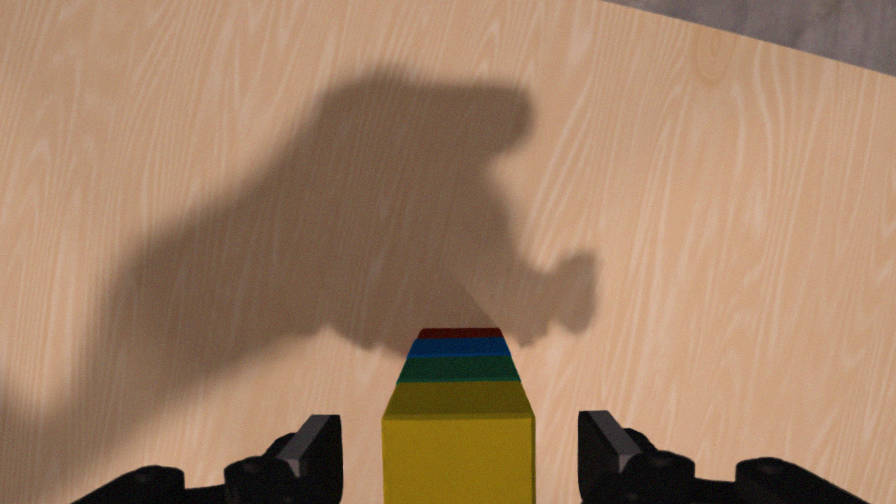

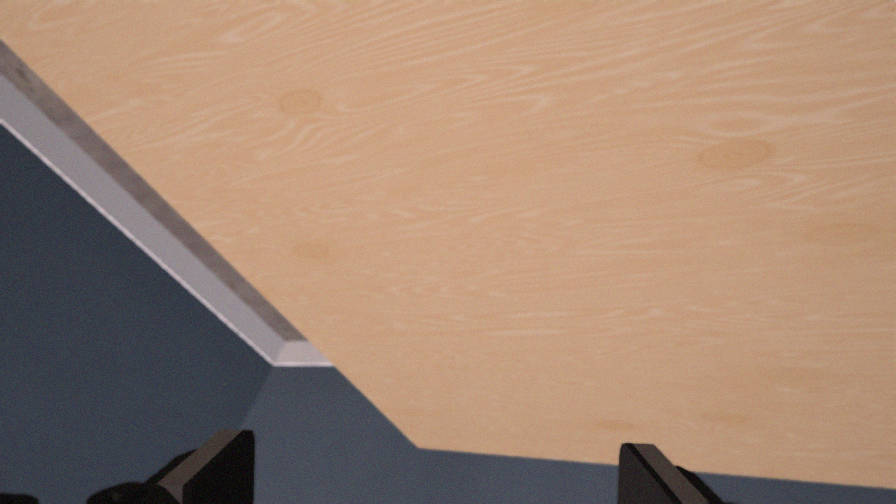

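Scene clock: 32.20 s of 7193.50 s.
left_arm: end_effector_position=(+0.3200, +0.0329, +0.1995) position_measured=78 object_status=3 end_effector_quat_wxyz=(-0.000, +0.993, +0.122, -0.000) | right_arm: end_effector_position=(+0.1970, -0.5670, +0.2610) position_measured=3 object_status=3 end_effector_quat_wxyz=(+0.111, +0.743, +0.504, -0.426)
Joint positions: left_arm=[ 0.307  0.456  0.388  1.664 -0.192  1.06  -0.505] | right_arm=[-0.111  0.442  0.257  1.901  0.621  1.433 -0.532]
Joint velocities: left_arm=[ 0.    -0.007  0.003  0.     0.    -0.     0.001] | right_arm=[ 0.     0.     0.001  0.    -0.002 -0.001  0.001]
Joint torques (N m, as the joint torque sensors report them, + toward a larger angle): left_arm=[ -0.48 -16.74   1.24  -7.28  -0.46   0.21  -0.13] | right_arm=[  0.24 -13.04   2.15  -5.24   1.65   1.85  -0.08]
Hand target (left_arm): +0.320, +0.033, +0.200; -0.000, +0.993, +0.122, -0.000
Hand target (right_arm): +0.197, -0.567, +0.261; +0.111, +0.743, +0.504, -0.426
Off the commanded pose (left_arm): 0.000 m, 0 deg.
Off the commanded pose (right_arm): 0.000 m, 0 deg.
Kept back: nothing.
move: done

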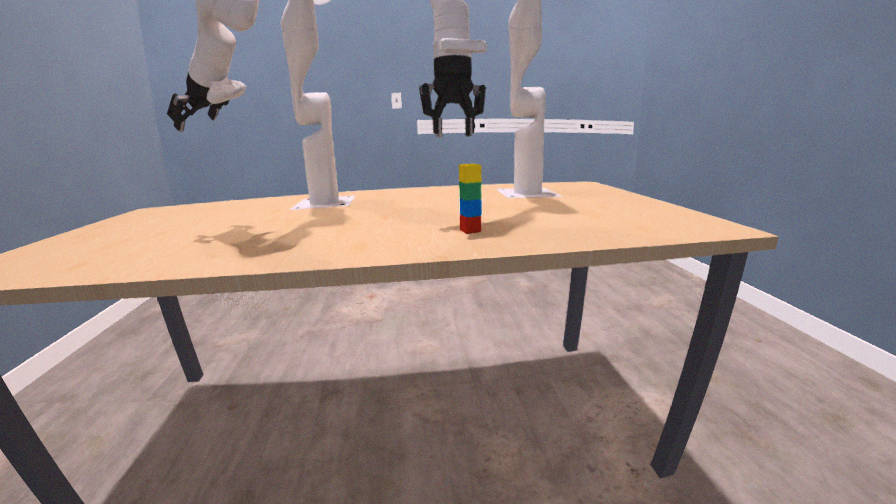

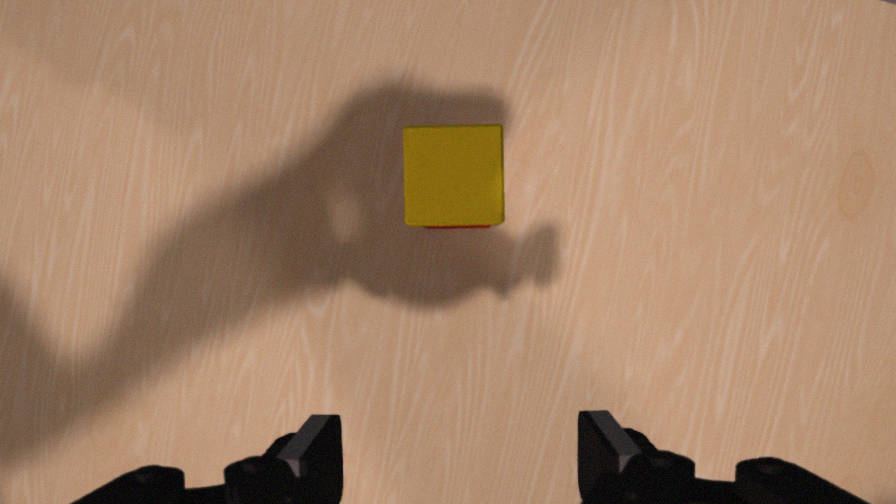

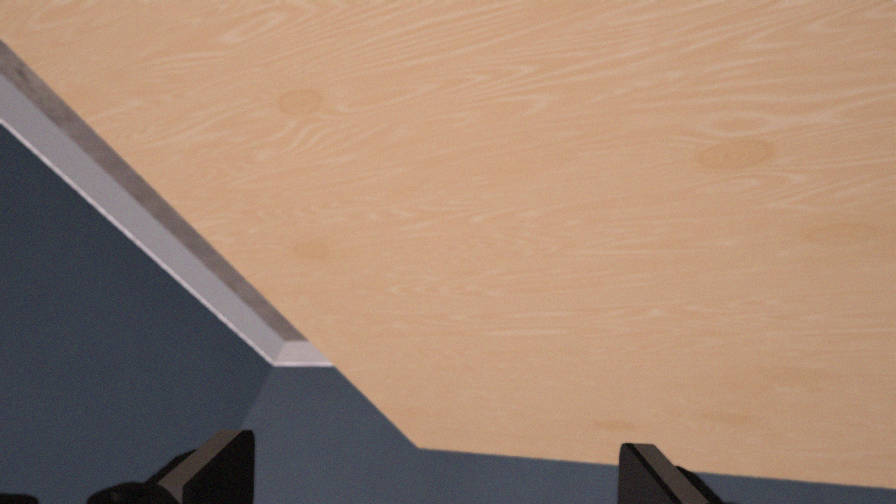

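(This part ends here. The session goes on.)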